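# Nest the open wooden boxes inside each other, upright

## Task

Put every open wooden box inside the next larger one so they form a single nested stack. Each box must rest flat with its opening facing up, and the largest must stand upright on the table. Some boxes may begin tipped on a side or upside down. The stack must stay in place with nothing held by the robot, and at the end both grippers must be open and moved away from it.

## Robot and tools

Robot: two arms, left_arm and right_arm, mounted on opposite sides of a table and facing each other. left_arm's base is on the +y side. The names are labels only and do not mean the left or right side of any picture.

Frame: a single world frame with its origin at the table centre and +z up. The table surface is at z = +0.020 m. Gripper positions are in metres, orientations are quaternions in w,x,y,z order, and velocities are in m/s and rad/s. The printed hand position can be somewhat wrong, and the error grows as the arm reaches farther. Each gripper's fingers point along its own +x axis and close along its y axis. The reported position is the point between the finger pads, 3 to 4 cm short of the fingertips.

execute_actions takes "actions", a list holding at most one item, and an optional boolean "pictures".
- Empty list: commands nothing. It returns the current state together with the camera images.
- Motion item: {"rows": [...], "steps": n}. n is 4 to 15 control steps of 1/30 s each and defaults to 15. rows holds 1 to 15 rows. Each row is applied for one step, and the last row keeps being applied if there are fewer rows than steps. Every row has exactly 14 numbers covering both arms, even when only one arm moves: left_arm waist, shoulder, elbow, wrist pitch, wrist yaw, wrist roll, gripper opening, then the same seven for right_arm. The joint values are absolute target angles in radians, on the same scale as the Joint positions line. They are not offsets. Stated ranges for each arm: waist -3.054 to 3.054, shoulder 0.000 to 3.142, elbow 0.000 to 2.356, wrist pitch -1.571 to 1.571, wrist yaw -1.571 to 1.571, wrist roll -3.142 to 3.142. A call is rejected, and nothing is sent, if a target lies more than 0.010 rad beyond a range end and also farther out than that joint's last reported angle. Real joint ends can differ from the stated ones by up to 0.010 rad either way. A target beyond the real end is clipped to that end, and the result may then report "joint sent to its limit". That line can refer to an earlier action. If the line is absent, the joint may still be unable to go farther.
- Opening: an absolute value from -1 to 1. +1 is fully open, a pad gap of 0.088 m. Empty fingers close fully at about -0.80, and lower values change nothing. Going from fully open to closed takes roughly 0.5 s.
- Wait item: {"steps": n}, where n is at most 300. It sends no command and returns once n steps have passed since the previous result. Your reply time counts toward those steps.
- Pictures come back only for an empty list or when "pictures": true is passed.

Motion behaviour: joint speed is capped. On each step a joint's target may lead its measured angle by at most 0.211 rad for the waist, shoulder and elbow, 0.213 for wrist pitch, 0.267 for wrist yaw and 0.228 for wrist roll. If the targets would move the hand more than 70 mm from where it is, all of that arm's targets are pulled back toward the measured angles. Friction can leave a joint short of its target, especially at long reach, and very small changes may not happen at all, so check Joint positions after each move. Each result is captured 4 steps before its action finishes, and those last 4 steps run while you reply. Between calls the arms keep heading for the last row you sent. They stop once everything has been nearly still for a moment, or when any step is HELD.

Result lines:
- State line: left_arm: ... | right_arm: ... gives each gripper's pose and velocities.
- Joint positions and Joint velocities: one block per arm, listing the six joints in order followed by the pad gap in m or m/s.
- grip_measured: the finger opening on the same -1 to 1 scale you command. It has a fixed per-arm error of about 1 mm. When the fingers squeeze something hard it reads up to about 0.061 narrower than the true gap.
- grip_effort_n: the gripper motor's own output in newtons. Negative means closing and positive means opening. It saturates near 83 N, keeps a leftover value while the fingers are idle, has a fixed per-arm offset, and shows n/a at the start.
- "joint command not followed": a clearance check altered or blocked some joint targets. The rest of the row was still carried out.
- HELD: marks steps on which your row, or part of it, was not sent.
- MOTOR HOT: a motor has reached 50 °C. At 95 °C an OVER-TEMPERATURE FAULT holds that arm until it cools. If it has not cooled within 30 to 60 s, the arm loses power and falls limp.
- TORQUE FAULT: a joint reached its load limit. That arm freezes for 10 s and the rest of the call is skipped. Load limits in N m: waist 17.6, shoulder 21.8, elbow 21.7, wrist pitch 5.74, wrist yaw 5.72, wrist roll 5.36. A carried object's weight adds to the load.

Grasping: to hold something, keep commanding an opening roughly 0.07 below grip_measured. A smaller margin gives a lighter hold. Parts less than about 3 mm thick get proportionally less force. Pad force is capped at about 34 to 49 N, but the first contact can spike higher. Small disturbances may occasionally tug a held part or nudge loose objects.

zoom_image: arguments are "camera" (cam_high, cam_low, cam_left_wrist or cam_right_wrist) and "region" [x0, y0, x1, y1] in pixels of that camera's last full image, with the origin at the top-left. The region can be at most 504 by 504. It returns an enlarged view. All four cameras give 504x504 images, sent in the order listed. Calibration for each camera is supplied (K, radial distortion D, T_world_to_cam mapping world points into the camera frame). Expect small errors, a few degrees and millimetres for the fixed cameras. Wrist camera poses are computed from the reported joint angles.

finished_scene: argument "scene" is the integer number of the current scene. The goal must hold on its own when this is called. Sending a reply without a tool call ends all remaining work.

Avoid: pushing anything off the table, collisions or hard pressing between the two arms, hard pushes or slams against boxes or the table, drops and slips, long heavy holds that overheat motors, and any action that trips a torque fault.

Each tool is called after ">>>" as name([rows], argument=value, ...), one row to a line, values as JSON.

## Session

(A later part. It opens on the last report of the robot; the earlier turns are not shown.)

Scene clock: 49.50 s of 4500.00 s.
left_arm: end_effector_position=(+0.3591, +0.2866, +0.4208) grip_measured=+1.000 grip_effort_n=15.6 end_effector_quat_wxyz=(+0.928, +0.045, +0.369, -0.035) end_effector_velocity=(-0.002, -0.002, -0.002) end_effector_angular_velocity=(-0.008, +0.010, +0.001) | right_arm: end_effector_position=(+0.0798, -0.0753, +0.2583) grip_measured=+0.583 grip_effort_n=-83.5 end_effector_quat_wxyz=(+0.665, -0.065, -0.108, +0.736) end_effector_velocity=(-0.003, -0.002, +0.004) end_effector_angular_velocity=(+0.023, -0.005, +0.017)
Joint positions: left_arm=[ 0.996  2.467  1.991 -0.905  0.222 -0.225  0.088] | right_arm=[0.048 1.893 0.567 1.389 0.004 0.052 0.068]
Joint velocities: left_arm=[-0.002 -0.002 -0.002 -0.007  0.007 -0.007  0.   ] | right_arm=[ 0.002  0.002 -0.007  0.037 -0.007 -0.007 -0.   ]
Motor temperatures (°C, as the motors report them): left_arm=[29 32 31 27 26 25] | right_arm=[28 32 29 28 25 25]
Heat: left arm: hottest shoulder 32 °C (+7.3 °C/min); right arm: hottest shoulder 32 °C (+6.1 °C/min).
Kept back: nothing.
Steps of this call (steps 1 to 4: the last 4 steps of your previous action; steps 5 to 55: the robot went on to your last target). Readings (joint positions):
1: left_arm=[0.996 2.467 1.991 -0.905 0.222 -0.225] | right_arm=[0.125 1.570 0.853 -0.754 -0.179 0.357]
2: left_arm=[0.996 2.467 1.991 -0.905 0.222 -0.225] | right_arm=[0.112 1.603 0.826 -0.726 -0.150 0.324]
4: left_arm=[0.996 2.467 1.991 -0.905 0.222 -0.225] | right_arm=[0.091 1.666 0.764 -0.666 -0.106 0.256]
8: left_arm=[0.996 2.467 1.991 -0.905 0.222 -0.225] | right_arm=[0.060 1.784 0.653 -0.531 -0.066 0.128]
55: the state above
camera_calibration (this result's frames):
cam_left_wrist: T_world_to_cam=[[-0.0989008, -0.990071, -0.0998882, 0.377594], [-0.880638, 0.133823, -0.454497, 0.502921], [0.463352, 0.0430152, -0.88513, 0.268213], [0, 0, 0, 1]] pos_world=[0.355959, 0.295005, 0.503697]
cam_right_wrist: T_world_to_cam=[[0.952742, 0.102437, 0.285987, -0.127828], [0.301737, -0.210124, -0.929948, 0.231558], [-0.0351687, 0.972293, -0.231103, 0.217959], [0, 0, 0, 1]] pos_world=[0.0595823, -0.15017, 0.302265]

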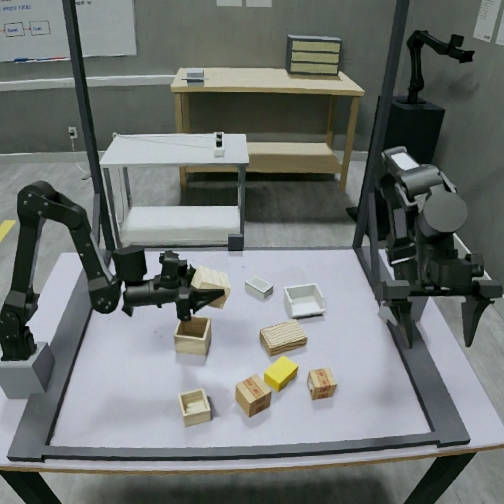

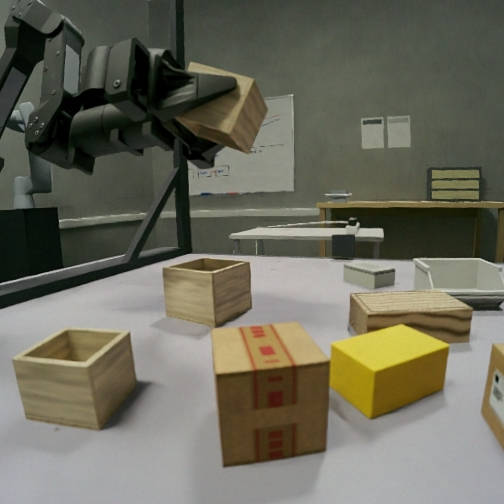

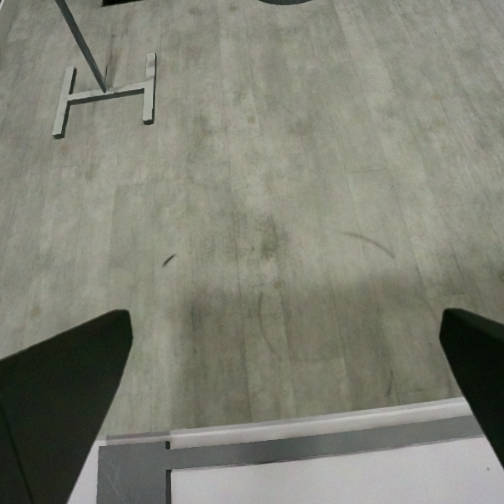

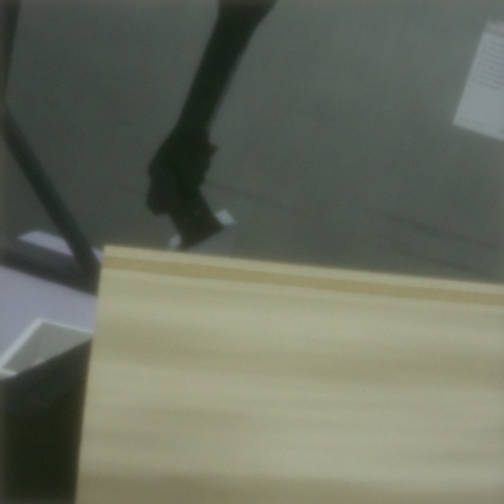

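>>> execute_actions([
  {"rows":[[1.0,2.467,1.991,-0.905,0.223,-0.225,1,0.045,2.0,1.65,-1.04,0,3.13,0.5]],"steps":15},
])

>>> execute_actions([
  {"steps":70},
])

>>> execute_actions([
  {"rows":[[1.0,2.467,1.991,-0.905,0.223,-0.225,1,0.045,2.27,1.55,-0.85,0,3.13,0.5]],"steps":15},
])

>>> execute_actions([
  {"steps":12},
], pictures=true)

Scene clock: 50.40 s of 4500.00 s.
left_arm: end_effector_position=(+0.3591, +0.2866, +0.4208) grip_measured=+1.000 grip_effort_n=15.1 end_effector_quat_wxyz=(+0.928, +0.045, +0.369, -0.035) end_effector_velocity=(-0.004, +0.001, -0.003) end_effector_angular_velocity=(+0.013, +0.018, +0.006) | right_arm: end_effector_position=(+0.0658, +0.0207, +0.2731) grip_measured=+0.583 grip_effort_n=-83.5 end_effector_quat_wxyz=(+0.681, +0.072, +0.145, +0.714) end_effector_velocity=(-0.095, +0.225, +0.239) end_effector_angular_velocity=(-0.160, +1.532, -0.150)
Joint positions: left_arm=[ 0.996  2.467  1.991 -0.905  0.222 -0.225  0.088] | right_arm=[0.048 1.988 1.037 0.867 0.003 0.614 0.068]
Joint velocities: left_arm=[-0.002 -0.002 -0.002 -0.022 -0.007  0.007  0.   ] | right_arm=[-0.007  0.002  1.399 -1.458 -0.022  1.546 -0.   ]
Motor temperatures (°C, as the motors report them): left_arm=[29 32 31 27 26 25] | right_arm=[28 32 29 28 25 25]
Heat: left arm: hottest shoulder 32 °C (+7.1 °C/min); right arm: hottest shoulder 32 °C (+6.0 °C/min).
Steps of this call (steps 1 to 16: the robot went on to your last target; steps 17 to 27: the first 11 steps of this action). Readings (joint positions):
17: left_arm=[0.996 2.467 1.991 -0.905 0.222 -0.225] | right_arm=[0.048 1.901 0.581 1.380 0.003 0.084]
18: left_arm=[0.996 2.467 1.991 -0.905 0.222 -0.225] | right_arm=[0.048 1.917 0.621 1.323 0.003 0.140]
20: left_arm=[0.996 2.467 1.991 -0.905 0.222 -0.225] | right_arm=[0.048 1.958 0.720 1.214 0.003 0.245]
24: left_arm=[0.996 2.467 1.991 -0.905 0.222 -0.225] | right_arm=[0.048 1.987 0.897 1.014 0.003 0.456]
27: the state above

Scene clock: 52.73 s of 4500.00 s.
left_arm: end_effector_position=(+0.3591, +0.2866, +0.4208) grip_measured=+1.000 grip_effort_n=15.6 end_effector_quat_wxyz=(+0.928, +0.045, +0.369, -0.035) end_effector_velocity=(-0.000, -0.003, +0.000) end_effector_angular_velocity=(-0.009, -0.004, -0.005) | right_arm: end_effector_position=(+0.0947, -0.0960, +0.2177) grip_measured=+0.583 grip_effort_n=-83.5 end_effector_quat_wxyz=(+0.554, +0.576, +0.495, -0.341) end_effector_velocity=(+0.002, -0.006, +0.003) end_effector_angular_velocity=(-0.017, -0.010, -0.002)
Joint positions: left_arm=[ 0.996  2.467  1.991 -0.905  0.222 -0.225  0.088] | right_arm=[ 0.047  1.991  1.638 -1.038  0.003  3.128  0.068]
Joint velocities: left_arm=[-0.002 -0.002 -0.002  0.007  0.007 -0.007  0.   ] | right_arm=[-0.002 -0.012 -0.007 -0.022  0.007 -0.007 -0.   ]
Motor temperatures (°C, as the motors report them): left_arm=[29 32 31 27 26 25] | right_arm=[28 32 29 28 25 25]
Heat: left arm: hottest shoulder 32 °C (+6.8 °C/min); right arm: hottest shoulder 32 °C (+5.7 °C/min).
Kept back: nothing.
Steps of this call (steps 1 to 4: the last 4 steps of your previous action; steps 5 to 70: the robot went on to your last target). Readings (joint positions):
1: left_arm=[0.996 2.467 1.991 -0.905 0.222 -0.225] | right_arm=[0.048 1.988 1.083 0.817 0.003 0.666]
2: left_arm=[0.996 2.467 1.991 -0.905 0.222 -0.225] | right_arm=[0.048 1.988 1.130 0.768 0.003 0.719]
4: left_arm=[0.996 2.467 1.991 -0.905 0.222 -0.225] | right_arm=[0.048 1.988 1.222 0.669 0.003 0.824]
8: left_arm=[0.996 2.467 1.991 -0.905 0.222 -0.225] | right_arm=[0.048 1.989 1.406 0.471 0.003 1.035]
70: the state above

Scene clock: 53.10 s of 4500.00 s.
left_arm: end_effector_position=(+0.3591, +0.2866, +0.4208) grip_measured=+1.000 grip_effort_n=15.1 end_effector_quat_wxyz=(+0.928, +0.045, +0.369, -0.035) end_effector_velocity=(-0.003, +0.004, -0.002) end_effector_angular_velocity=(-0.000, +0.018, +0.020) | right_arm: end_effector_position=(+0.1302, -0.0964, +0.1038) grip_measured=+0.583 grip_effort_n=-83.5 end_effector_quat_wxyz=(+0.594, +0.545, +0.447, -0.388) end_effector_velocity=(+0.055, -0.074, -0.161) end_effector_angular_velocity=(-0.391, -0.015, -0.116)
Joint positions: left_arm=[ 0.996  2.467  1.991 -0.905  0.222 -0.225  0.088] | right_arm=[ 0.047  2.247  1.56  -0.872  0.003  3.128  0.068]
Joint velocities: left_arm=[ 0.002 -0.002 -0.002 -0.022 -0.007 -0.007  0.   ] | right_arm=[-0.002  0.325 -0.178  0.095 -0.022 -0.007 -0.   ]
Motor temperatures (°C, as the motors report them): left_arm=[29 32 31 27 26 25] | right_arm=[28 32 29 28 25 25]
Heat: left arm: hottest shoulder 32 °C (+6.8 °C/min); right arm: hottest shoulder 32 °C (+5.6 °C/min).
Steps of this call (steps 1 to 11: the first 11 steps of this action). Readings (joint positions):
1: left_arm=[0.996 2.467 1.991 -0.905 0.222 -0.225] | right_arm=[0.047 2.002 1.636 -1.031 0.003 3.128]
2: left_arm=[0.996 2.467 1.991 -0.905 0.222 -0.225] | right_arm=[0.047 2.016 1.634 -0.997 0.003 3.128]
4: left_arm=[0.996 2.467 1.991 -0.905 0.222 -0.225] | right_arm=[0.047 2.067 1.629 -0.940 0.003 3.128]
8: left_arm=[0.996 2.467 1.991 -0.905 0.222 -0.225] | right_arm=[0.047 2.189 1.586 -0.888 0.003 3.128]
11: the state above

Scene clock: 53.50 s of 4500.00 s.
left_arm: end_effector_position=(+0.3591, +0.2866, +0.4208) grip_measured=+1.000 grip_effort_n=15.1 end_effector_quat_wxyz=(+0.928, +0.045, +0.369, -0.035) end_effector_velocity=(-0.003, +0.000, -0.001) end_effector_angular_velocity=(+0.012, +0.005, +0.001) | right_arm: end_effector_position=(+0.1321, -0.0957, +0.0975) grip_measured=+0.583 grip_effort_n=-83.5 end_effector_quat_wxyz=(+0.594, +0.545, +0.447, -0.388) end_effector_velocity=(-0.000, +0.004, -0.002) end_effector_angular_velocity=(+0.010, +0.023, +0.019)
Joint positions: left_arm=[ 0.996  2.467  1.991 -0.905  0.222 -0.225  0.088] | right_arm=[ 0.047  2.26   1.554 -0.852  0.003  3.128  0.068]
Joint velocities: left_arm=[-0.002 -0.007 -0.007 -0.007 -0.007  0.007  0.   ] | right_arm=[-0.007  0.002 -0.002  0.022 -0.022 -0.022 -0.   ]
Motor temperatures (°C, as the motors report them): left_arm=[29 32 31 27 26 25] | right_arm=[28 32 29 28 25 25]
Heat: left arm: hottest shoulder 32 °C (+6.7 °C/min); right arm: hottest shoulder 32 °C (+5.6 °C/min).
Kept back: nothing.
Steps of this call (steps 1 to 4: the last 4 steps of your previous action; steps 5 to 12: the robot went on to your last target). Readings (joint positions):
1: left_arm=[0.996 2.467 1.991 -0.905 0.222 -0.225] | right_arm=[0.047 2.255 1.555 -0.868 0.003 3.128]
2: left_arm=[0.996 2.467 1.991 -0.905 0.222 -0.225] | right_arm=[0.047 2.258 1.554 -0.864 0.003 3.128]
4: left_arm=[0.996 2.467 1.991 -0.905 0.222 -0.225] | right_arm=[0.047 2.259 1.554 -0.857 0.003 3.128]
8: left_arm=[0.996 2.467 1.991 -0.905 0.222 -0.225] | right_arm=[0.047 2.260 1.554 -0.853 0.003 3.128]
12: the state above
camera_calibration (this result's frames):
cam_left_wrist: T_world_to_cam=[[-0.0989008, -0.990071, -0.0998882, 0.377594], [-0.880638, 0.133823, -0.454497, 0.502921], [0.463352, 0.0430152, -0.88513, 0.268213], [0, 0, 0, 1]] pos_world=[0.355959, 0.295005, 0.503697]
cam_right_wrist: T_world_to_cam=[[-0.938949, -0.145345, -0.311847, 0.154798], [-0.229452, 0.93992, 0.252789, 0.126881], [0.25637, 0.30891, -0.915887, 0.167262], [0, 0, 0, 1]] pos_world=[0.13158, -0.148428, 0.169392]

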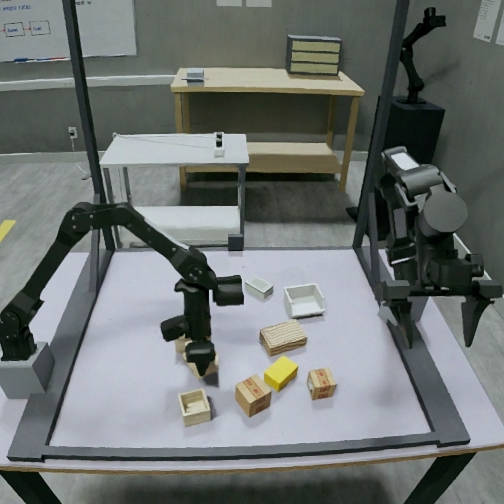

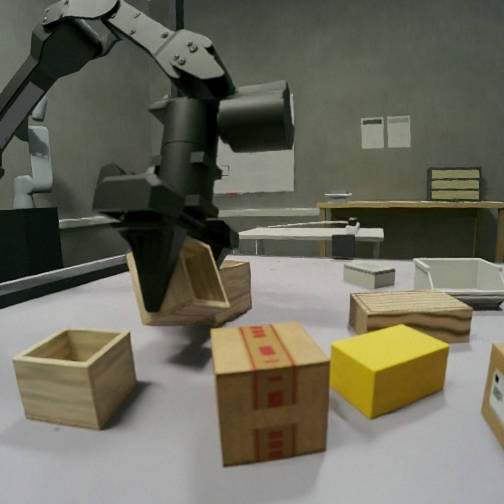

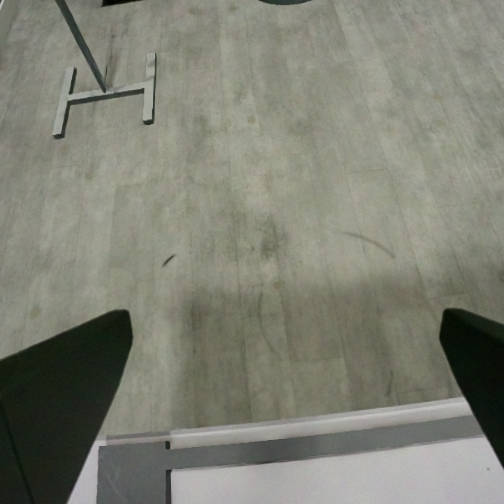

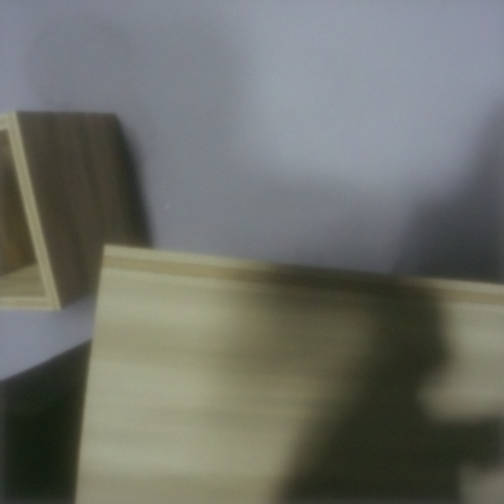

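>>> execute_actions([
  {"rows":[[1.0,2.467,1.991,-0.905,0.223,-0.225,1,0.045,2.285,1.54,-0.82,0,3.13,0.5],[1.0,2.467,1.991,-0.905,0.223,-0.225,1,0.045,2.285,1.54,-0.82,0,3.13,0.5],[1.0,2.467,1.991,-0.905,0.223,-0.225,1,0.045,2.285,1.54,-0.82,0,3.13,0.5],[1.0,2.467,1.991,-0.905,0.223,-0.225,1,0.045,2.285,1.54,-0.82,0,3.13,0.5],[1.0,2.467,1.991,-0.905,0.223,-0.225,1,0.045,2.285,1.54,-0.82,0,3.13,0.5],[1.0,2.467,1.991,-0.905,0.223,-0.225,1,0.045,2.285,1.54,-0.82,0,3.13,0.5],[1.0,2.467,1.991,-0.905,0.223,-0.225,1,0.045,2.285,1.54,-0.82,0,3.13,0.5],[1.0,2.467,1.991,-0.905,0.223,-0.225,1,0.045,2.285,1.54,-0.82,0,3.13,0.9]],"steps":15},
])

>>> execute_actions([
  {"steps":12},
])

>>> execute_actions([
  {"rows":[[1.0,2.467,1.991,-0.905,0.223,-0.225,1,0.045,2.1,1.65,-1.1,0,3.13,0.9]],"steps":15},
])

>>> execute_actions([
  {"rows":[[1.0,2.467,1.991,-0.905,0.223,-0.225,1,0.045,2.1,1.65,-1.1,0,0.05,1]],"steps":15},
])

>>> execute_actions([
  {"steps":60},
], pictures=true)

Scene clock: 54.20 s of 4500.00 s.
left_arm: end_effector_position=(+0.3591, +0.2866, +0.4208) grip_measured=+1.000 grip_effort_n=15.1 end_effector_quat_wxyz=(+0.928, +0.045, +0.369, -0.035) end_effector_velocity=(-0.002, +0.001, -0.001) end_effector_angular_velocity=(-0.022, +0.009, +0.015) | right_arm: end_effector_position=(+0.1334, -0.0917, +0.0928) grip_measured=+0.764 grip_effort_n=20.7 end_effector_quat_wxyz=(+0.590, +0.548, +0.452, -0.384) end_effector_velocity=(+0.007, +0.008, +0.003) end_effector_angular_velocity=(+0.043, +0.011, -0.017)
Joint positions: left_arm=[ 0.996  2.467  1.991 -0.905  0.222 -0.225  0.088] | right_arm=[ 0.047  2.271  1.551 -0.823  0.003  3.128  0.076]
Joint velocities: left_arm=[ 0.002 -0.002 -0.002 -0.007  0.007 -0.022  0.   ] | right_arm=[-0.022 -0.002 -0.002  0.037 -0.007  0.007  0.052]
Motor temperatures (°C, as the motors report them): left_arm=[29 32 31 27 26 25] | right_arm=[28 32 29 28 25 25]
Heat: left arm: hottest shoulder 32 °C (+6.6 °C/min); right arm: hottest shoulder 32 °C (+5.5 °C/min).
Steps of this call (steps 1 to 10: the robot went on to your last target; steps 11 to 21: the first 11 steps of this action). Readings (joint positions):
11: left_arm=[0.996 2.467 1.991 -0.905 0.222 -0.225] | right_arm=[0.047 2.260 1.554 -0.850 0.003 3.128]
12: left_arm=[0.996 2.467 1.991 -0.905 0.222 -0.225] | right_arm=[0.047 2.262 1.554 -0.842 0.003 3.128]
14: left_arm=[0.996 2.467 1.991 -0.905 0.222 -0.225] | right_arm=[0.047 2.265 1.554 -0.831 0.003 3.128]
18: left_arm=[0.996 2.467 1.991 -0.905 0.222 -0.225] | right_arm=[0.047 2.270 1.552 -0.826 0.003 3.128]
21: the state above

Scene clock: 54.60 s of 4500.00 s.
left_arm: end_effector_position=(+0.3591, +0.2866, +0.4208) grip_measured=+1.000 grip_effort_n=15.1 end_effector_quat_wxyz=(+0.928, +0.045, +0.369, -0.035) end_effector_velocity=(-0.002, +0.000, -0.001) end_effector_angular_velocity=(+0.012, +0.005, +0.001) | right_arm: end_effector_position=(+0.1337, -0.0913, +0.0929) grip_measured=+0.893 grip_effort_n=18.4 end_effector_quat_wxyz=(+0.589, +0.549, +0.452, -0.385) end_effector_velocity=(+0.000, -0.004, -0.001) end_effector_angular_velocity=(-0.009, +0.021, -0.017)
Joint positions: left_arm=[ 0.996  2.467  1.991 -0.905  0.222 -0.225  0.088] | right_arm=[ 0.045  2.271  1.551 -0.822  0.002  3.128  0.083]
Joint velocities: left_arm=[-0.002 -0.002 -0.002 -0.007 -0.007  0.007  0.   ] | right_arm=[-0.007 -0.002 -0.007 -0.007 -0.022  0.007  0.001]
Motor temperatures (°C, as the motors report them): left_arm=[29 32 31 27 26 25] | right_arm=[28 32 29 28 25 25]
Heat: left arm: hottest shoulder 32 °C (+6.6 °C/min); right arm: hottest shoulder 32 °C (+5.5 °C/min).
Kept back: nothing.
Steps of this call (steps 1 to 4: the last 4 steps of your previous action; steps 5 to 12: the robot went on to your last target). Readings (joint positions):
1: left_arm=[0.996 2.467 1.991 -0.905 0.222 -0.225] | right_arm=[0.046 2.271 1.551 -0.823 0.003 3.128]
2: left_arm=[0.996 2.467 1.991 -0.905 0.222 -0.225] | right_arm=[0.046 2.271 1.551 -0.823 0.003 3.128]
4: left_arm=[0.996 2.467 1.991 -0.905 0.222 -0.225] | right_arm=[0.045 2.271 1.551 -0.822 0.002 3.128]
8: left_arm=[0.996 2.467 1.991 -0.905 0.222 -0.225] | right_arm=[0.045 2.271 1.551 -0.822 0.002 3.128]
12: the state above

Scene clock: 54.97 s of 4500.00 s.
left_arm: end_effector_position=(+0.3591, +0.2866, +0.4208) grip_measured=+1.000 grip_effort_n=15.6 end_effector_quat_wxyz=(+0.928, +0.045, +0.369, -0.035) end_effector_velocity=(-0.004, -0.003, -0.005) end_effector_angular_velocity=(-0.004, +0.025, +0.003) | right_arm: end_effector_position=(+0.1077, -0.1036, +0.1802) grip_measured=+0.897 grip_effort_n=18.8 end_effector_quat_wxyz=(+0.586, +0.551, +0.456, -0.380) end_effector_velocity=(-0.002, -0.031, +0.015) end_effector_angular_velocity=(-0.102, -0.017, -0.037)
Joint positions: left_arm=[ 0.996  2.467  1.991 -0.905  0.222 -0.225  0.088] | right_arm=[ 0.045  2.097  1.65  -1.08   0.002  3.128  0.083]
Joint velocities: left_arm=[-0.007 -0.002 -0.002 -0.022  0.007 -0.007  0.   ] | right_arm=[ 0.002 -0.042  0.002 -0.154  0.007  0.007 -0.   ]
Motor temperatures (°C, as the motors report them): left_arm=[29 32 31 27 26 25] | right_arm=[28 32 29 28 25 25]
Heat: left arm: hottest shoulder 32 °C (+6.5 °C/min); right arm: hottest shoulder 32 °C (+5.5 °C/min).
Steps of this call (steps 1 to 11: the first 11 steps of this action). Readings (joint positions):
1: left_arm=[0.996 2.467 1.991 -0.905 0.222 -0.225] | right_arm=[0.045 2.263 1.556 -0.836 0.002 3.128]
2: left_arm=[0.996 2.467 1.991 -0.905 0.222 -0.225] | right_arm=[0.045 2.253 1.565 -0.882 0.002 3.128]
4: left_arm=[0.996 2.467 1.991 -0.905 0.222 -0.225] | right_arm=[0.045 2.210 1.580 -0.971 0.002 3.128]
8: left_arm=[0.996 2.467 1.991 -0.905 0.222 -0.225] | right_arm=[0.045 2.121 1.635 -1.054 0.002 3.128]
11: the state above

Scene clock: 55.47 s of 4500.00 s.
left_arm: end_effector_position=(+0.3591, +0.2866, +0.4208) grip_measured=+1.000 grip_effort_n=15.6 end_effector_quat_wxyz=(+0.928, +0.045, +0.369, -0.035) end_effector_velocity=(-0.001, -0.001, -0.004) end_effector_angular_velocity=(-0.018, +0.015, +0.013) | right_arm: end_effector_position=(+0.1081, -0.1075, +0.1801) grip_measured=+0.993 grip_effort_n=18.4 end_effector_quat_wxyz=(+0.718, +0.364, +0.540, -0.246) end_effector_velocity=(+0.001, -0.002, -0.002) end_effector_angular_velocity=(-0.478, -0.057, +1.497)
Joint positions: left_arm=[ 0.996  2.467  1.991 -0.905  0.222 -0.225  0.088] | right_arm=[ 0.045  2.097  1.65  -1.098  0.002  2.569  0.088]
Joint velocities: left_arm=[-0.002  0.002 -0.002 -0.007  0.007 -0.022  0.   ] | right_arm=[-0.002  0.002 -0.002 -0.007 -0.007 -1.575  0.002]
Motor temperatures (°C, as the motors report them): left_arm=[29 33 31 27 26 25] | right_arm=[28 32 29 28 25 25]
Heat: left arm: hottest shoulder 33 °C (+7.6 °C/min); right arm: hottest shoulder 32 °C (+5.4 °C/min).
Steps of this call (steps 1 to 4: the last 4 steps of your previous action; steps 5 to 15: the first 11 steps of this action). Readings (joint positions):
5: left_arm=[0.996 2.467 1.991 -0.905 0.222 -0.225] | right_arm=[0.045 2.097 1.650 -1.094 0.002 3.098]
6: left_arm=[0.996 2.467 1.991 -0.905 0.222 -0.225] | right_arm=[0.045 2.097 1.650 -1.094 0.002 3.042]
8: left_arm=[0.996 2.467 1.991 -0.905 0.222 -0.225] | right_arm=[0.045 2.097 1.650 -1.096 0.002 2.938]
12: left_arm=[0.996 2.467 1.991 -0.905 0.222 -0.225] | right_arm=[0.045 2.097 1.650 -1.098 0.002 2.726]
15: the state above

Scene clock: 57.47 s of 4500.00 s.
left_arm: end_effector_position=(+0.3591, +0.2866, +0.4208) grip_measured=+1.000 grip_effort_n=15.1 end_effector_quat_wxyz=(+0.928, +0.045, +0.369, -0.035) end_effector_velocity=(-0.005, -0.002, -0.002) end_effector_angular_velocity=(+0.005, +0.015, +0.011) | right_arm: end_effector_position=(+0.1081, -0.1076, +0.1801) grip_measured=+0.998 grip_effort_n=18.4 end_effector_quat_wxyz=(+0.568, -0.571, +0.400, +0.438) end_effector_velocity=(+0.003, -0.000, +0.003) end_effector_angular_velocity=(-0.002, -0.008, -0.001)
Joint positions: left_arm=[ 0.996  2.467  1.991 -0.905  0.222 -0.225  0.088] | right_arm=[ 0.045  2.097  1.65  -1.098  0.002  0.054  0.088]
Joint velocities: left_arm=[-0.007 -0.007 -0.002 -0.022 -0.007 -0.007  0.   ] | right_arm=[-0.007 -0.002  0.002 -0.007  0.007 -0.007 -0.   ]
Motor temperatures (°C, as the motors report them): left_arm=[29 33 31 27 26 25] | right_arm=[28 33 29 28 25 25]
Heat: left arm: hottest shoulder 33 °C (+7.3 °C/min); right arm: hottest shoulder 33 °C (+6.3 °C/min).
Kept back: nothing.
Steps of this call (steps 1 to 4: the last 4 steps of your previous action; steps 5 to 60: the robot went on to your last target). Readings (joint positions):
1: left_arm=[0.996 2.467 1.991 -0.905 0.222 -0.225] | right_arm=[0.045 2.097 1.650 -1.098 0.002 2.516]
2: left_arm=[0.996 2.467 1.991 -0.905 0.222 -0.225] | right_arm=[0.045 2.097 1.650 -1.098 0.002 2.464]
4: left_arm=[0.996 2.467 1.991 -0.905 0.222 -0.225] | right_arm=[0.045 2.097 1.650 -1.098 0.002 2.358]
8: left_arm=[0.996 2.467 1.991 -0.905 0.222 -0.225] | right_arm=[0.045 2.097 1.650 -1.098 0.002 2.147]
60: the state above
camera_calibration (this result's frames):
cam_left_wrist: T_world_to_cam=[[-0.0989008, -0.990071, -0.0998882, 0.377594], [-0.880638, 0.133823, -0.454497, 0.502921], [0.463352, 0.0430152, -0.88513, 0.268213], [0, 0, 0, 1]] pos_world=[0.355959, 0.295005, 0.503697]
cam_right_wrist: T_world_to_cam=[[0.955411, 0.0767855, 0.285121, -0.132078], [0.00067242, -0.96616, 0.257942, -0.1192], [0.295279, -0.246249, -0.923132, 0.190137], [0, 0, 0, 1]] pos_world=[0.0701252, -0.0582034, 0.243926]

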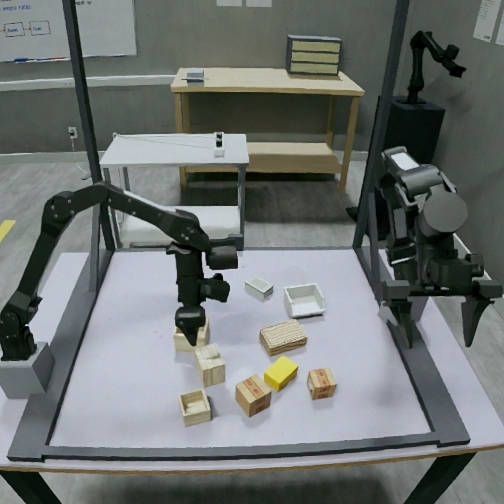

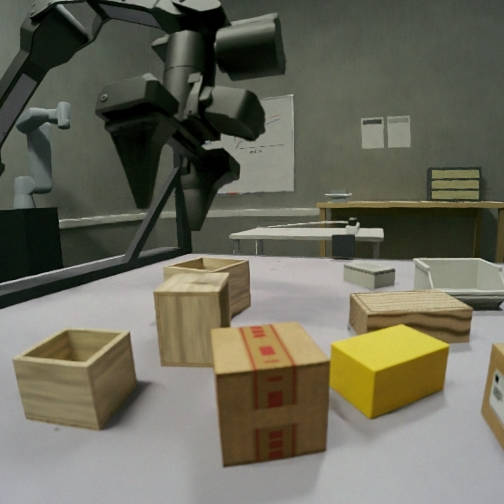

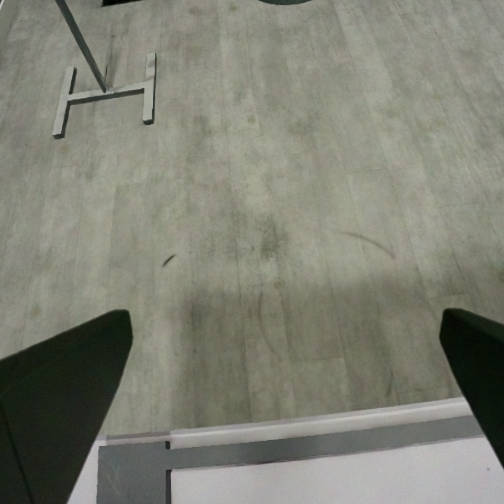

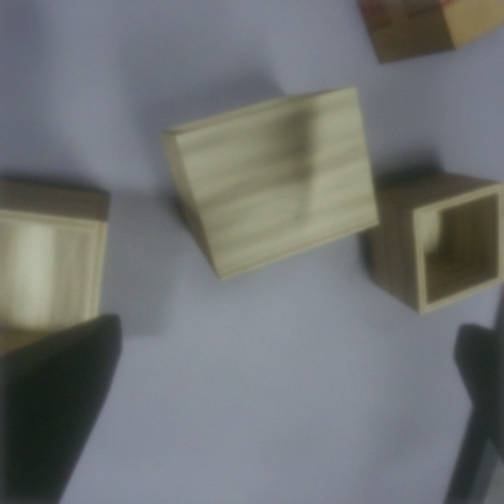

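>>> execute_actions([
  {"rows":[[1.0,2.467,1.991,-0.905,0.223,-0.225,1,0.094,2.455,2.07,-1.365,0,-0.12,1]],"steps":15},
])

>>> execute_actions([
  {"steps":15},
], pictures=true)

Scene clock: 58.23 s of 4500.00 s.
left_arm: end_effector_position=(+0.3591, +0.2866, +0.4208) grip_measured=+1.000 grip_effort_n=15.6 end_effector_quat_wxyz=(+0.928, +0.045, +0.369, -0.035) end_effector_velocity=(-0.001, -0.004, +0.004) end_effector_angular_velocity=(+0.003, -0.016, -0.002) | right_arm: end_effector_position=(+0.0984, -0.0855, +0.1371) grip_measured=+0.998 grip_effort_n=17.9 end_effector_quat_wxyz=(+0.460, -0.668, +0.408, +0.418) end_effector_velocity=(-0.023, +0.081, +0.043) end_effector_angular_velocity=(+0.247, +0.067, +0.113)
Joint positions: left_arm=[ 0.996  2.467  1.991 -0.905  0.222 -0.225  0.088] | right_arm=[ 0.092  2.422  2.025 -1.351  0.002 -0.11   0.088]
Joint velocities: left_arm=[-0.007 -0.007  0.002  0.007 -0.007 -0.007  0.   ] | right_arm=[-0.012  0.066  0.349 -0.007 -0.022 -0.051 -0.   ]
Motor temperatures (°C, as the motors report them): left_arm=[29 33 31 27 26 25] | right_arm=[28 33 30 28 25 25]
Heat: left arm: hottest shoulder 33 °C (+7.2 °C/min); right arm: hottest shoulder 33 °C (+6.2 °C/min).
Steps of this call (steps 1 to 12: the robot went on to your last target; steps 13 to 23: the first 11 steps of this action). Readings (joint positions):
13: left_arm=[0.996 2.467 1.991 -0.905 0.222 -0.225] | right_arm=[0.047 2.117 1.671 -1.131 0.002 0.029]
14: left_arm=[0.996 2.467 1.991 -0.905 0.222 -0.225] | right_arm=[0.051 2.152 1.724 -1.193 0.002 -0.011]
16: left_arm=[0.996 2.467 1.991 -0.905 0.222 -0.225] | right_arm=[0.066 2.238 1.827 -1.258 0.002 -0.059]
20: left_arm=[0.996 2.467 1.991 -0.905 0.222 -0.225] | right_arm=[0.091 2.389 1.980 -1.325 0.002 -0.100]
23: the state above

Scene clock: 58.73 s of 4500.00 s.
left_arm: end_effector_position=(+0.3591, +0.2866, +0.4208) grip_measured=+1.000 grip_effort_n=15.1 end_effector_quat_wxyz=(+0.928, +0.045, +0.369, -0.035) end_effector_velocity=(-0.005, +0.001, -0.001) end_effector_angular_velocity=(+0.002, +0.014, +0.015) | right_arm: end_effector_position=(+0.0975, -0.0804, +0.1377) grip_measured=+0.998 grip_effort_n=17.9 end_effector_quat_wxyz=(+0.459, -0.669, +0.405, +0.421) end_effector_velocity=(+0.002, -0.001, +0.007) end_effector_angular_velocity=(-0.002, -0.006, +0.001)
Joint positions: left_arm=[ 0.996  2.467  1.991 -0.905  0.222 -0.225  0.088] | right_arm=[ 0.092  2.439  2.06  -1.362  0.002 -0.118  0.088]
Joint velocities: left_arm=[-0.002 -0.007 -0.002 -0.022 -0.007 -0.007  0.   ] | right_arm=[-0.007 -0.007  0.012 -0.022  0.007 -0.007 -0.   ]
Motor temperatures (°C, as the motors report them): left_arm=[29 33 31 27 26 25] | right_arm=[28 33 30 28 25 25]
Heat: left arm: hottest shoulder 33 °C (+7.2 °C/min); right arm: hottest shoulder 33 °C (+6.1 °C/min).
Kept back: nothing.
Steps of this call (steps 1 to 4: the last 4 steps of your previous action; steps 5 to 15: the robot went on to your last target). Readings (joint positions):
1: left_arm=[0.996 2.467 1.991 -0.905 0.222 -0.225] | right_arm=[0.092 2.424 2.036 -1.352 0.002 -0.112]
2: left_arm=[0.996 2.467 1.991 -0.905 0.222 -0.225] | right_arm=[0.092 2.426 2.044 -1.354 0.002 -0.114]
4: left_arm=[0.996 2.467 1.991 -0.905 0.222 -0.225] | right_arm=[0.092 2.428 2.054 -1.358 0.002 -0.115]
8: left_arm=[0.996 2.467 1.991 -0.905 0.222 -0.225] | right_arm=[0.092 2.435 2.059 -1.361 0.002 -0.117]
15: the state above
camera_calibration (this result's frames):
cam_left_wrist: T_world_to_cam=[[-0.0989008, -0.990071, -0.0998882, 0.377594], [-0.880638, 0.133823, -0.454497, 0.502921], [0.463352, 0.0430152, -0.88513, 0.268213], [0, 0, 0, 1]] pos_world=[0.355959, 0.295005, 0.503697]
cam_right_wrist: T_world_to_cam=[[0.924584, 0.286657, 0.250943, -0.0873642], [0.133506, -0.860699, 0.491298, -0.118615], [0.35682, -0.420744, -0.834059, 0.128449], [0, 0, 0, 1]] pos_world=[0.0507779, -0.0230039, 0.187333]

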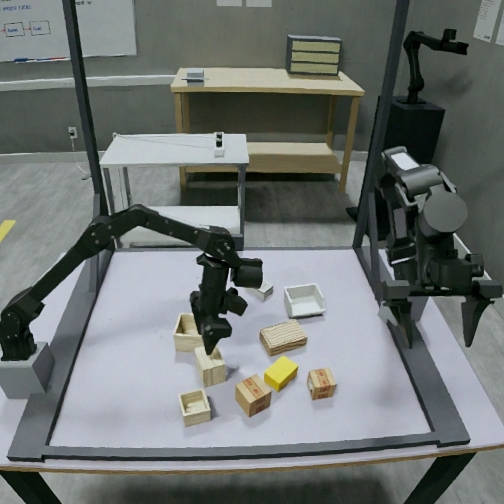

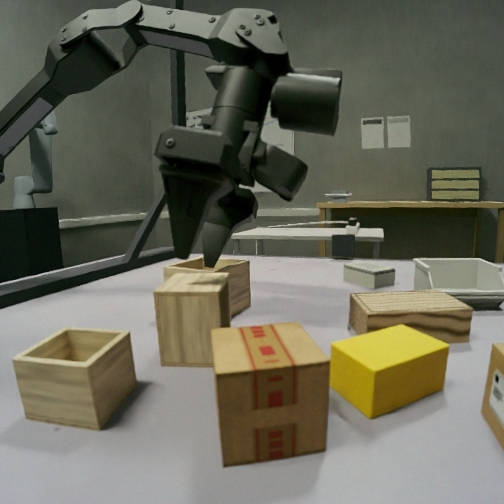

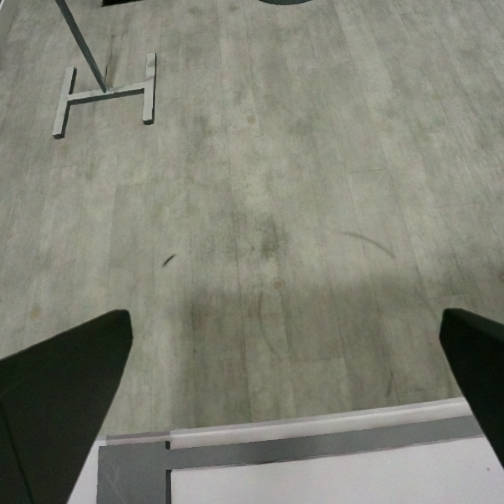

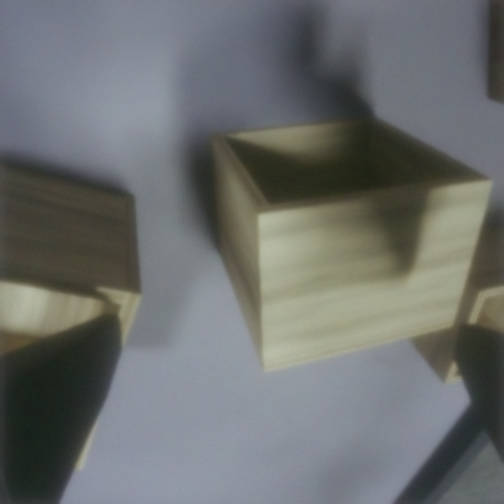

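>>> execute_actions([
  {"rows":[[1.0,2.467,1.991,-0.905,0.223,-0.225,1,0.04,2.49,2.01,-1.27,0,-0.05,1]],"steps":15},
])

>>> execute_actions([
  {"steps":10},
], pictures=true)

Scene clock: 59.27 s of 4500.00 s.
left_arm: end_effector_position=(+0.3591, +0.2866, +0.4208) grip_measured=+1.000 grip_effort_n=15.6 end_effector_quat_wxyz=(+0.928, +0.045, +0.369, -0.035) end_effector_velocity=(-0.003, -0.002, +0.000) end_effector_angular_velocity=(-0.008, +0.005, -0.001) | right_arm: end_effector_position=(+0.1308, -0.0687, +0.1279) grip_measured=+0.998 grip_effort_n=17.9 end_effector_quat_wxyz=(+0.507, -0.630, +0.426, +0.406) end_effector_velocity=(-0.000, -0.015, -0.048) end_effector_angular_velocity=(-0.094, -0.002, -0.020)
Joint positions: left_arm=[ 0.996  2.467  1.991 -0.905  0.222 -0.225  0.088] | right_arm=[ 0.024  2.463  2.03  -1.277  0.005 -0.055  0.088]
Joint velocities: left_arm=[-0.002 -0.007 -0.002 -0.007  0.007 -0.007  0.   ] | right_arm=[ 0.032  0.076 -0.056  0.037 -0.007  0.022 -0.   ]
Motor temperatures (°C, as the motors report them): left_arm=[29 33 31 27 26 25] | right_arm=[28 33 30 28 25 25]
Heat: left arm: hottest shoulder 33 °C (+7.1 °C/min); right arm: hottest shoulder 33 °C (+6.1 °C/min).
Steps of this call (steps 1 to 5: the robot went on to your last target; steps 6 to 16: the first 11 steps of this action). Readings (joint positions):
6: left_arm=[0.996 2.467 1.991 -0.905 0.222 -0.225] | right_arm=[0.091 2.442 2.059 -1.358 0.002 -0.111]
7: left_arm=[0.996 2.467 1.991 -0.905 0.222 -0.225] | right_arm=[0.087 2.444 2.054 -1.334 0.002 -0.096]
9: left_arm=[0.996 2.467 1.991 -0.905 0.222 -0.225] | right_arm=[0.067 2.447 2.048 -1.308 0.000 -0.077]
13: left_arm=[0.996 2.467 1.991 -0.905 0.222 -0.225] | right_arm=[0.031 2.456 2.036 -1.284 0.003 -0.060]
16: the state above

Scene clock: 59.60 s of 4500.00 s.
left_arm: end_effector_position=(+0.3591, +0.2866, +0.4208) grip_measured=+1.000 grip_effort_n=15.1 end_effector_quat_wxyz=(+0.928, +0.045, +0.369, -0.035) end_effector_velocity=(+0.001, +0.001, +0.004) end_effector_angular_velocity=(-0.003, -0.014, +0.007) | right_arm: end_effector_position=(+0.1272, -0.0715, +0.1192) grip_measured=+0.998 grip_effort_n=18.4 end_effector_quat_wxyz=(+0.500, -0.636, +0.427, +0.403) end_effector_velocity=(-0.004, -0.002, -0.001) end_effector_angular_velocity=(-0.015, +0.024, +0.017)
Joint positions: left_arm=[ 0.996  2.467  1.991 -0.905  0.222 -0.225  0.088] | right_arm=[ 0.039  2.475  2.021 -1.272  0.005 -0.052  0.088]
Joint velocities: left_arm=[ 0.002 -0.002  0.002  0.007 -0.007 -0.007  0.   ] | right_arm=[ 0.002 -0.002 -0.002 -0.007 -0.022 -0.022 -0.   ]
Motor temperatures (°C, as the motors report them): left_arm=[29 33 31 27 26 25] | right_arm=[28 33 30 28 25 25]
Heat: left arm: hottest shoulder 33 °C (+7.0 °C/min); right arm: hottest shoulder 33 °C (+6.0 °C/min).
Kept back: nothing.
Steps of this call (steps 1 to 4: the last 4 steps of your previous action; steps 5 to 10: the robot went on to your last target). Readings (joint positions):
1: left_arm=[0.996 2.467 1.991 -0.905 0.222 -0.225] | right_arm=[0.026 2.465 2.028 -1.276 0.005 -0.055]
2: left_arm=[0.996 2.467 1.991 -0.905 0.222 -0.225] | right_arm=[0.028 2.468 2.026 -1.275 0.005 -0.054]
4: left_arm=[0.996 2.467 1.991 -0.905 0.222 -0.225] | right_arm=[0.034 2.473 2.023 -1.274 0.005 -0.053]
8: left_arm=[0.996 2.467 1.991 -0.905 0.222 -0.225] | right_arm=[0.039 2.475 2.021 -1.273 0.005 -0.053]
10: the state above
camera_calibration (this result's frames):
cam_left_wrist: T_world_to_cam=[[-0.0989008, -0.990071, -0.0998882, 0.377594], [-0.880638, 0.133823, -0.454497, 0.502921], [0.463352, 0.0430152, -0.88513, 0.268213], [0, 0, 0, 1]] pos_world=[0.355959, 0.295005, 0.503697]
cam_right_wrist: T_world_to_cam=[[0.946783, 0.172844, 0.271527, -0.126161], [0.0348208, -0.893636, 0.44744, -0.0904324], [0.319984, -0.414174, -0.852098, 0.113539], [0, 0, 0, 1]] pos_world=[0.0862653, -0.0119827, 0.171465]

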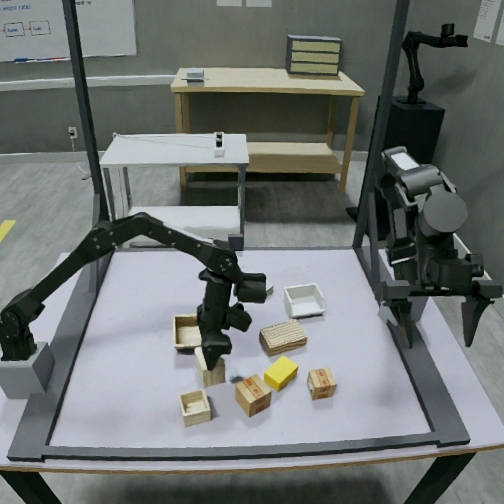

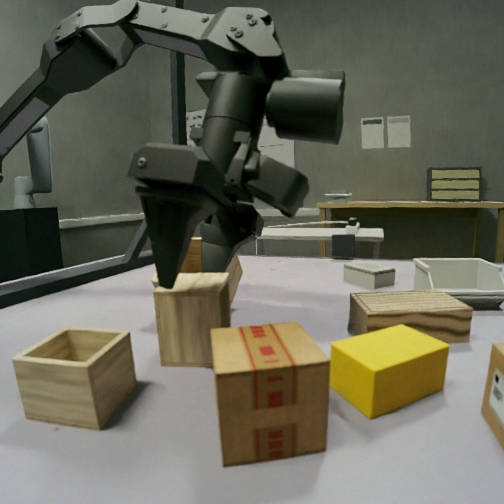

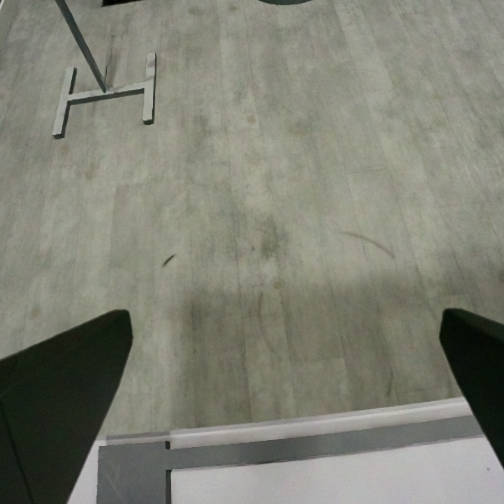

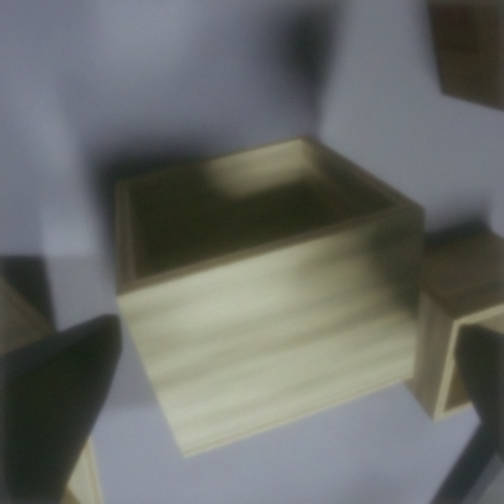

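>>> execute_actions([
  {"rows":[[1.0,2.467,1.991,-0.905,0.223,-0.225,1,0.055,2.475,2.02,-1.27,0,-0.36,1]],"steps":15},
])

>>> execute_actions([
  {"steps":6},
], pictures=true)

Scene clock: 60.10 s of 4500.00 s.
left_arm: end_effector_position=(+0.3591, +0.2866, +0.4208) grip_measured=+1.000 grip_effort_n=15.1 end_effector_quat_wxyz=(+0.928, +0.045, +0.369, -0.035) end_effector_velocity=(-0.000, -0.002, +0.005) end_effector_angular_velocity=(+0.010, -0.018, -0.008) | right_arm: end_effector_position=(+0.1213, -0.0721, +0.1174) grip_measured=+0.998 grip_effort_n=17.9 end_effector_quat_wxyz=(+0.398, -0.705, +0.361, +0.463) end_effector_velocity=(+0.001, -0.002, -0.001) end_effector_angular_velocity=(-0.059, +0.028, +0.137)
Joint positions: left_arm=[ 0.996  2.467  1.991 -0.905  0.222 -0.225  0.088] | right_arm=[ 0.053  2.475  2.021 -1.272  0.005 -0.342  0.088]
Joint velocities: left_arm=[-0.002 -0.007  0.002  0.007 -0.007  0.007  0.   ] | right_arm=[-0.002  0.002 -0.002 -0.007 -0.007 -0.154 -0.   ]
Motor temperatures (°C, as the motors report them): left_arm=[29 33 31 27 26 25] | right_arm=[28 33 30 28 25 25]
Heat: left arm: hottest shoulder 33 °C (+6.1 °C/min); right arm: hottest shoulder 33 °C (+6.1 °C/min).
Steps of this call (steps 1 to 4: the robot went on to your last target; steps 5 to 15: the first 11 steps of this action). Readings (joint positions):
5: left_arm=[0.996 2.467 1.991 -0.905 0.222 -0.225] | right_arm=[0.039 2.475 2.021 -1.272 0.005 -0.084]
6: left_arm=[0.996 2.467 1.991 -0.905 0.222 -0.225] | right_arm=[0.040 2.475 2.021 -1.272 0.005 -0.140]
8: left_arm=[0.996 2.467 1.991 -0.905 0.222 -0.225] | right_arm=[0.044 2.475 2.021 -1.272 0.005 -0.235]
12: left_arm=[0.996 2.467 1.991 -0.905 0.222 -0.225] | right_arm=[0.052 2.475 2.021 -1.272 0.005 -0.320]
15: the state above

Scene clock: 60.30 s of 4500.00 s.
left_arm: end_effector_position=(+0.3591, +0.2866, +0.4208) grip_measured=+1.000 grip_effort_n=15.1 end_effector_quat_wxyz=(+0.928, +0.045, +0.369, -0.035) end_effector_velocity=(-0.001, +0.002, -0.001) end_effector_angular_velocity=(+0.000, +0.001, +0.031) | right_arm: end_effector_position=(+0.1213, -0.0721, +0.1174) grip_measured=+0.998 grip_effort_n=17.9 end_effector_quat_wxyz=(+0.394, -0.708, +0.358, +0.465) end_effector_velocity=(-0.002, +0.000, -0.002) end_effector_angular_velocity=(-0.006, +0.011, +0.023)
Joint positions: left_arm=[ 0.996  2.467  1.991 -0.905  0.222 -0.225  0.088] | right_arm=[ 0.053  2.475  2.021 -1.272  0.005 -0.355  0.088]
Joint velocities: left_arm=[-0.002 -0.002 -0.002 -0.007 -0.022 -0.022  0.   ] | right_arm=[ 0.002  0.002 -0.002  0.007 -0.007 -0.022  0.   ]
Motor temperatures (°C, as the motors report them): left_arm=[29 33 31 27 26 25] | right_arm=[28 33 30 28 25 25]
Heat: left arm: hottest shoulder 33 °C (+6.1 °C/min); right arm: hottest shoulder 33 °C (+6.1 °C/min).
Kept back: nothing.
Steps of this call (steps 1 to 4: the last 4 steps of your previous action; steps 5 to 6: the robot went on to your last target). Readings (joint positions):
1: left_arm=[0.996 2.467 1.991 -0.905 0.222 -0.225] | right_arm=[0.053 2.475 2.021 -1.272 0.005 -0.346]
2: left_arm=[0.996 2.467 1.991 -0.905 0.222 -0.225] | right_arm=[0.053 2.475 2.021 -1.272 0.005 -0.349]
4: left_arm=[0.996 2.467 1.991 -0.905 0.222 -0.225] | right_arm=[0.053 2.475 2.021 -1.272 0.005 -0.353]
6: the state above
camera_calibration (this result's frames):
cam_left_wrist: T_world_to_cam=[[-0.0989008, -0.990071, -0.0998882, 0.377594], [-0.880638, 0.133823, -0.454497, 0.502921], [0.463352, 0.0430152, -0.88513, 0.268213], [0, 0, 0, 1]] pos_world=[0.355959, 0.295005, 0.503697]
cam_right_wrist: T_world_to_cam=[[0.8605, 0.468038, 0.201199, -0.0799678], [0.309272, -0.793752, 0.523745, -0.124943], [0.404834, -0.388457, -0.827774, 0.102341], [0, 0, 0, 1]] pos_world=[0.0660227, -0.0219907, 0.166243]

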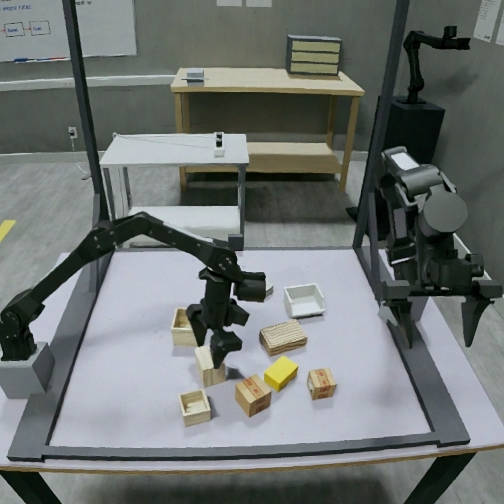

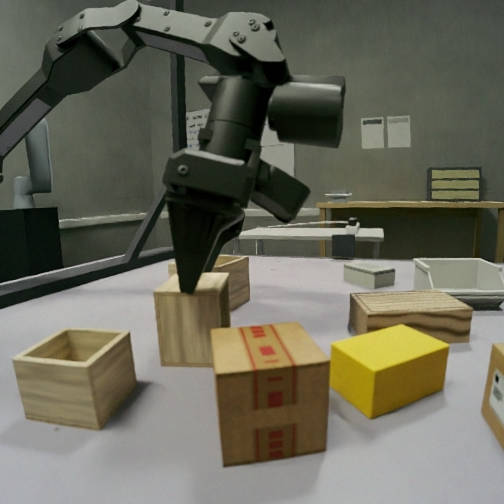

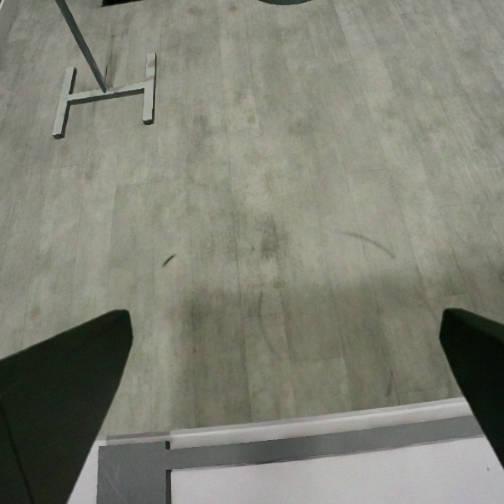

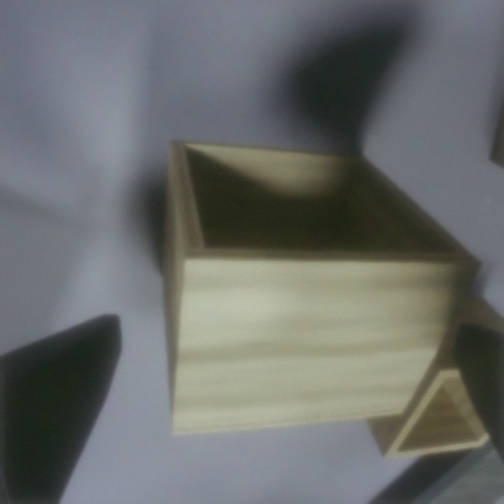

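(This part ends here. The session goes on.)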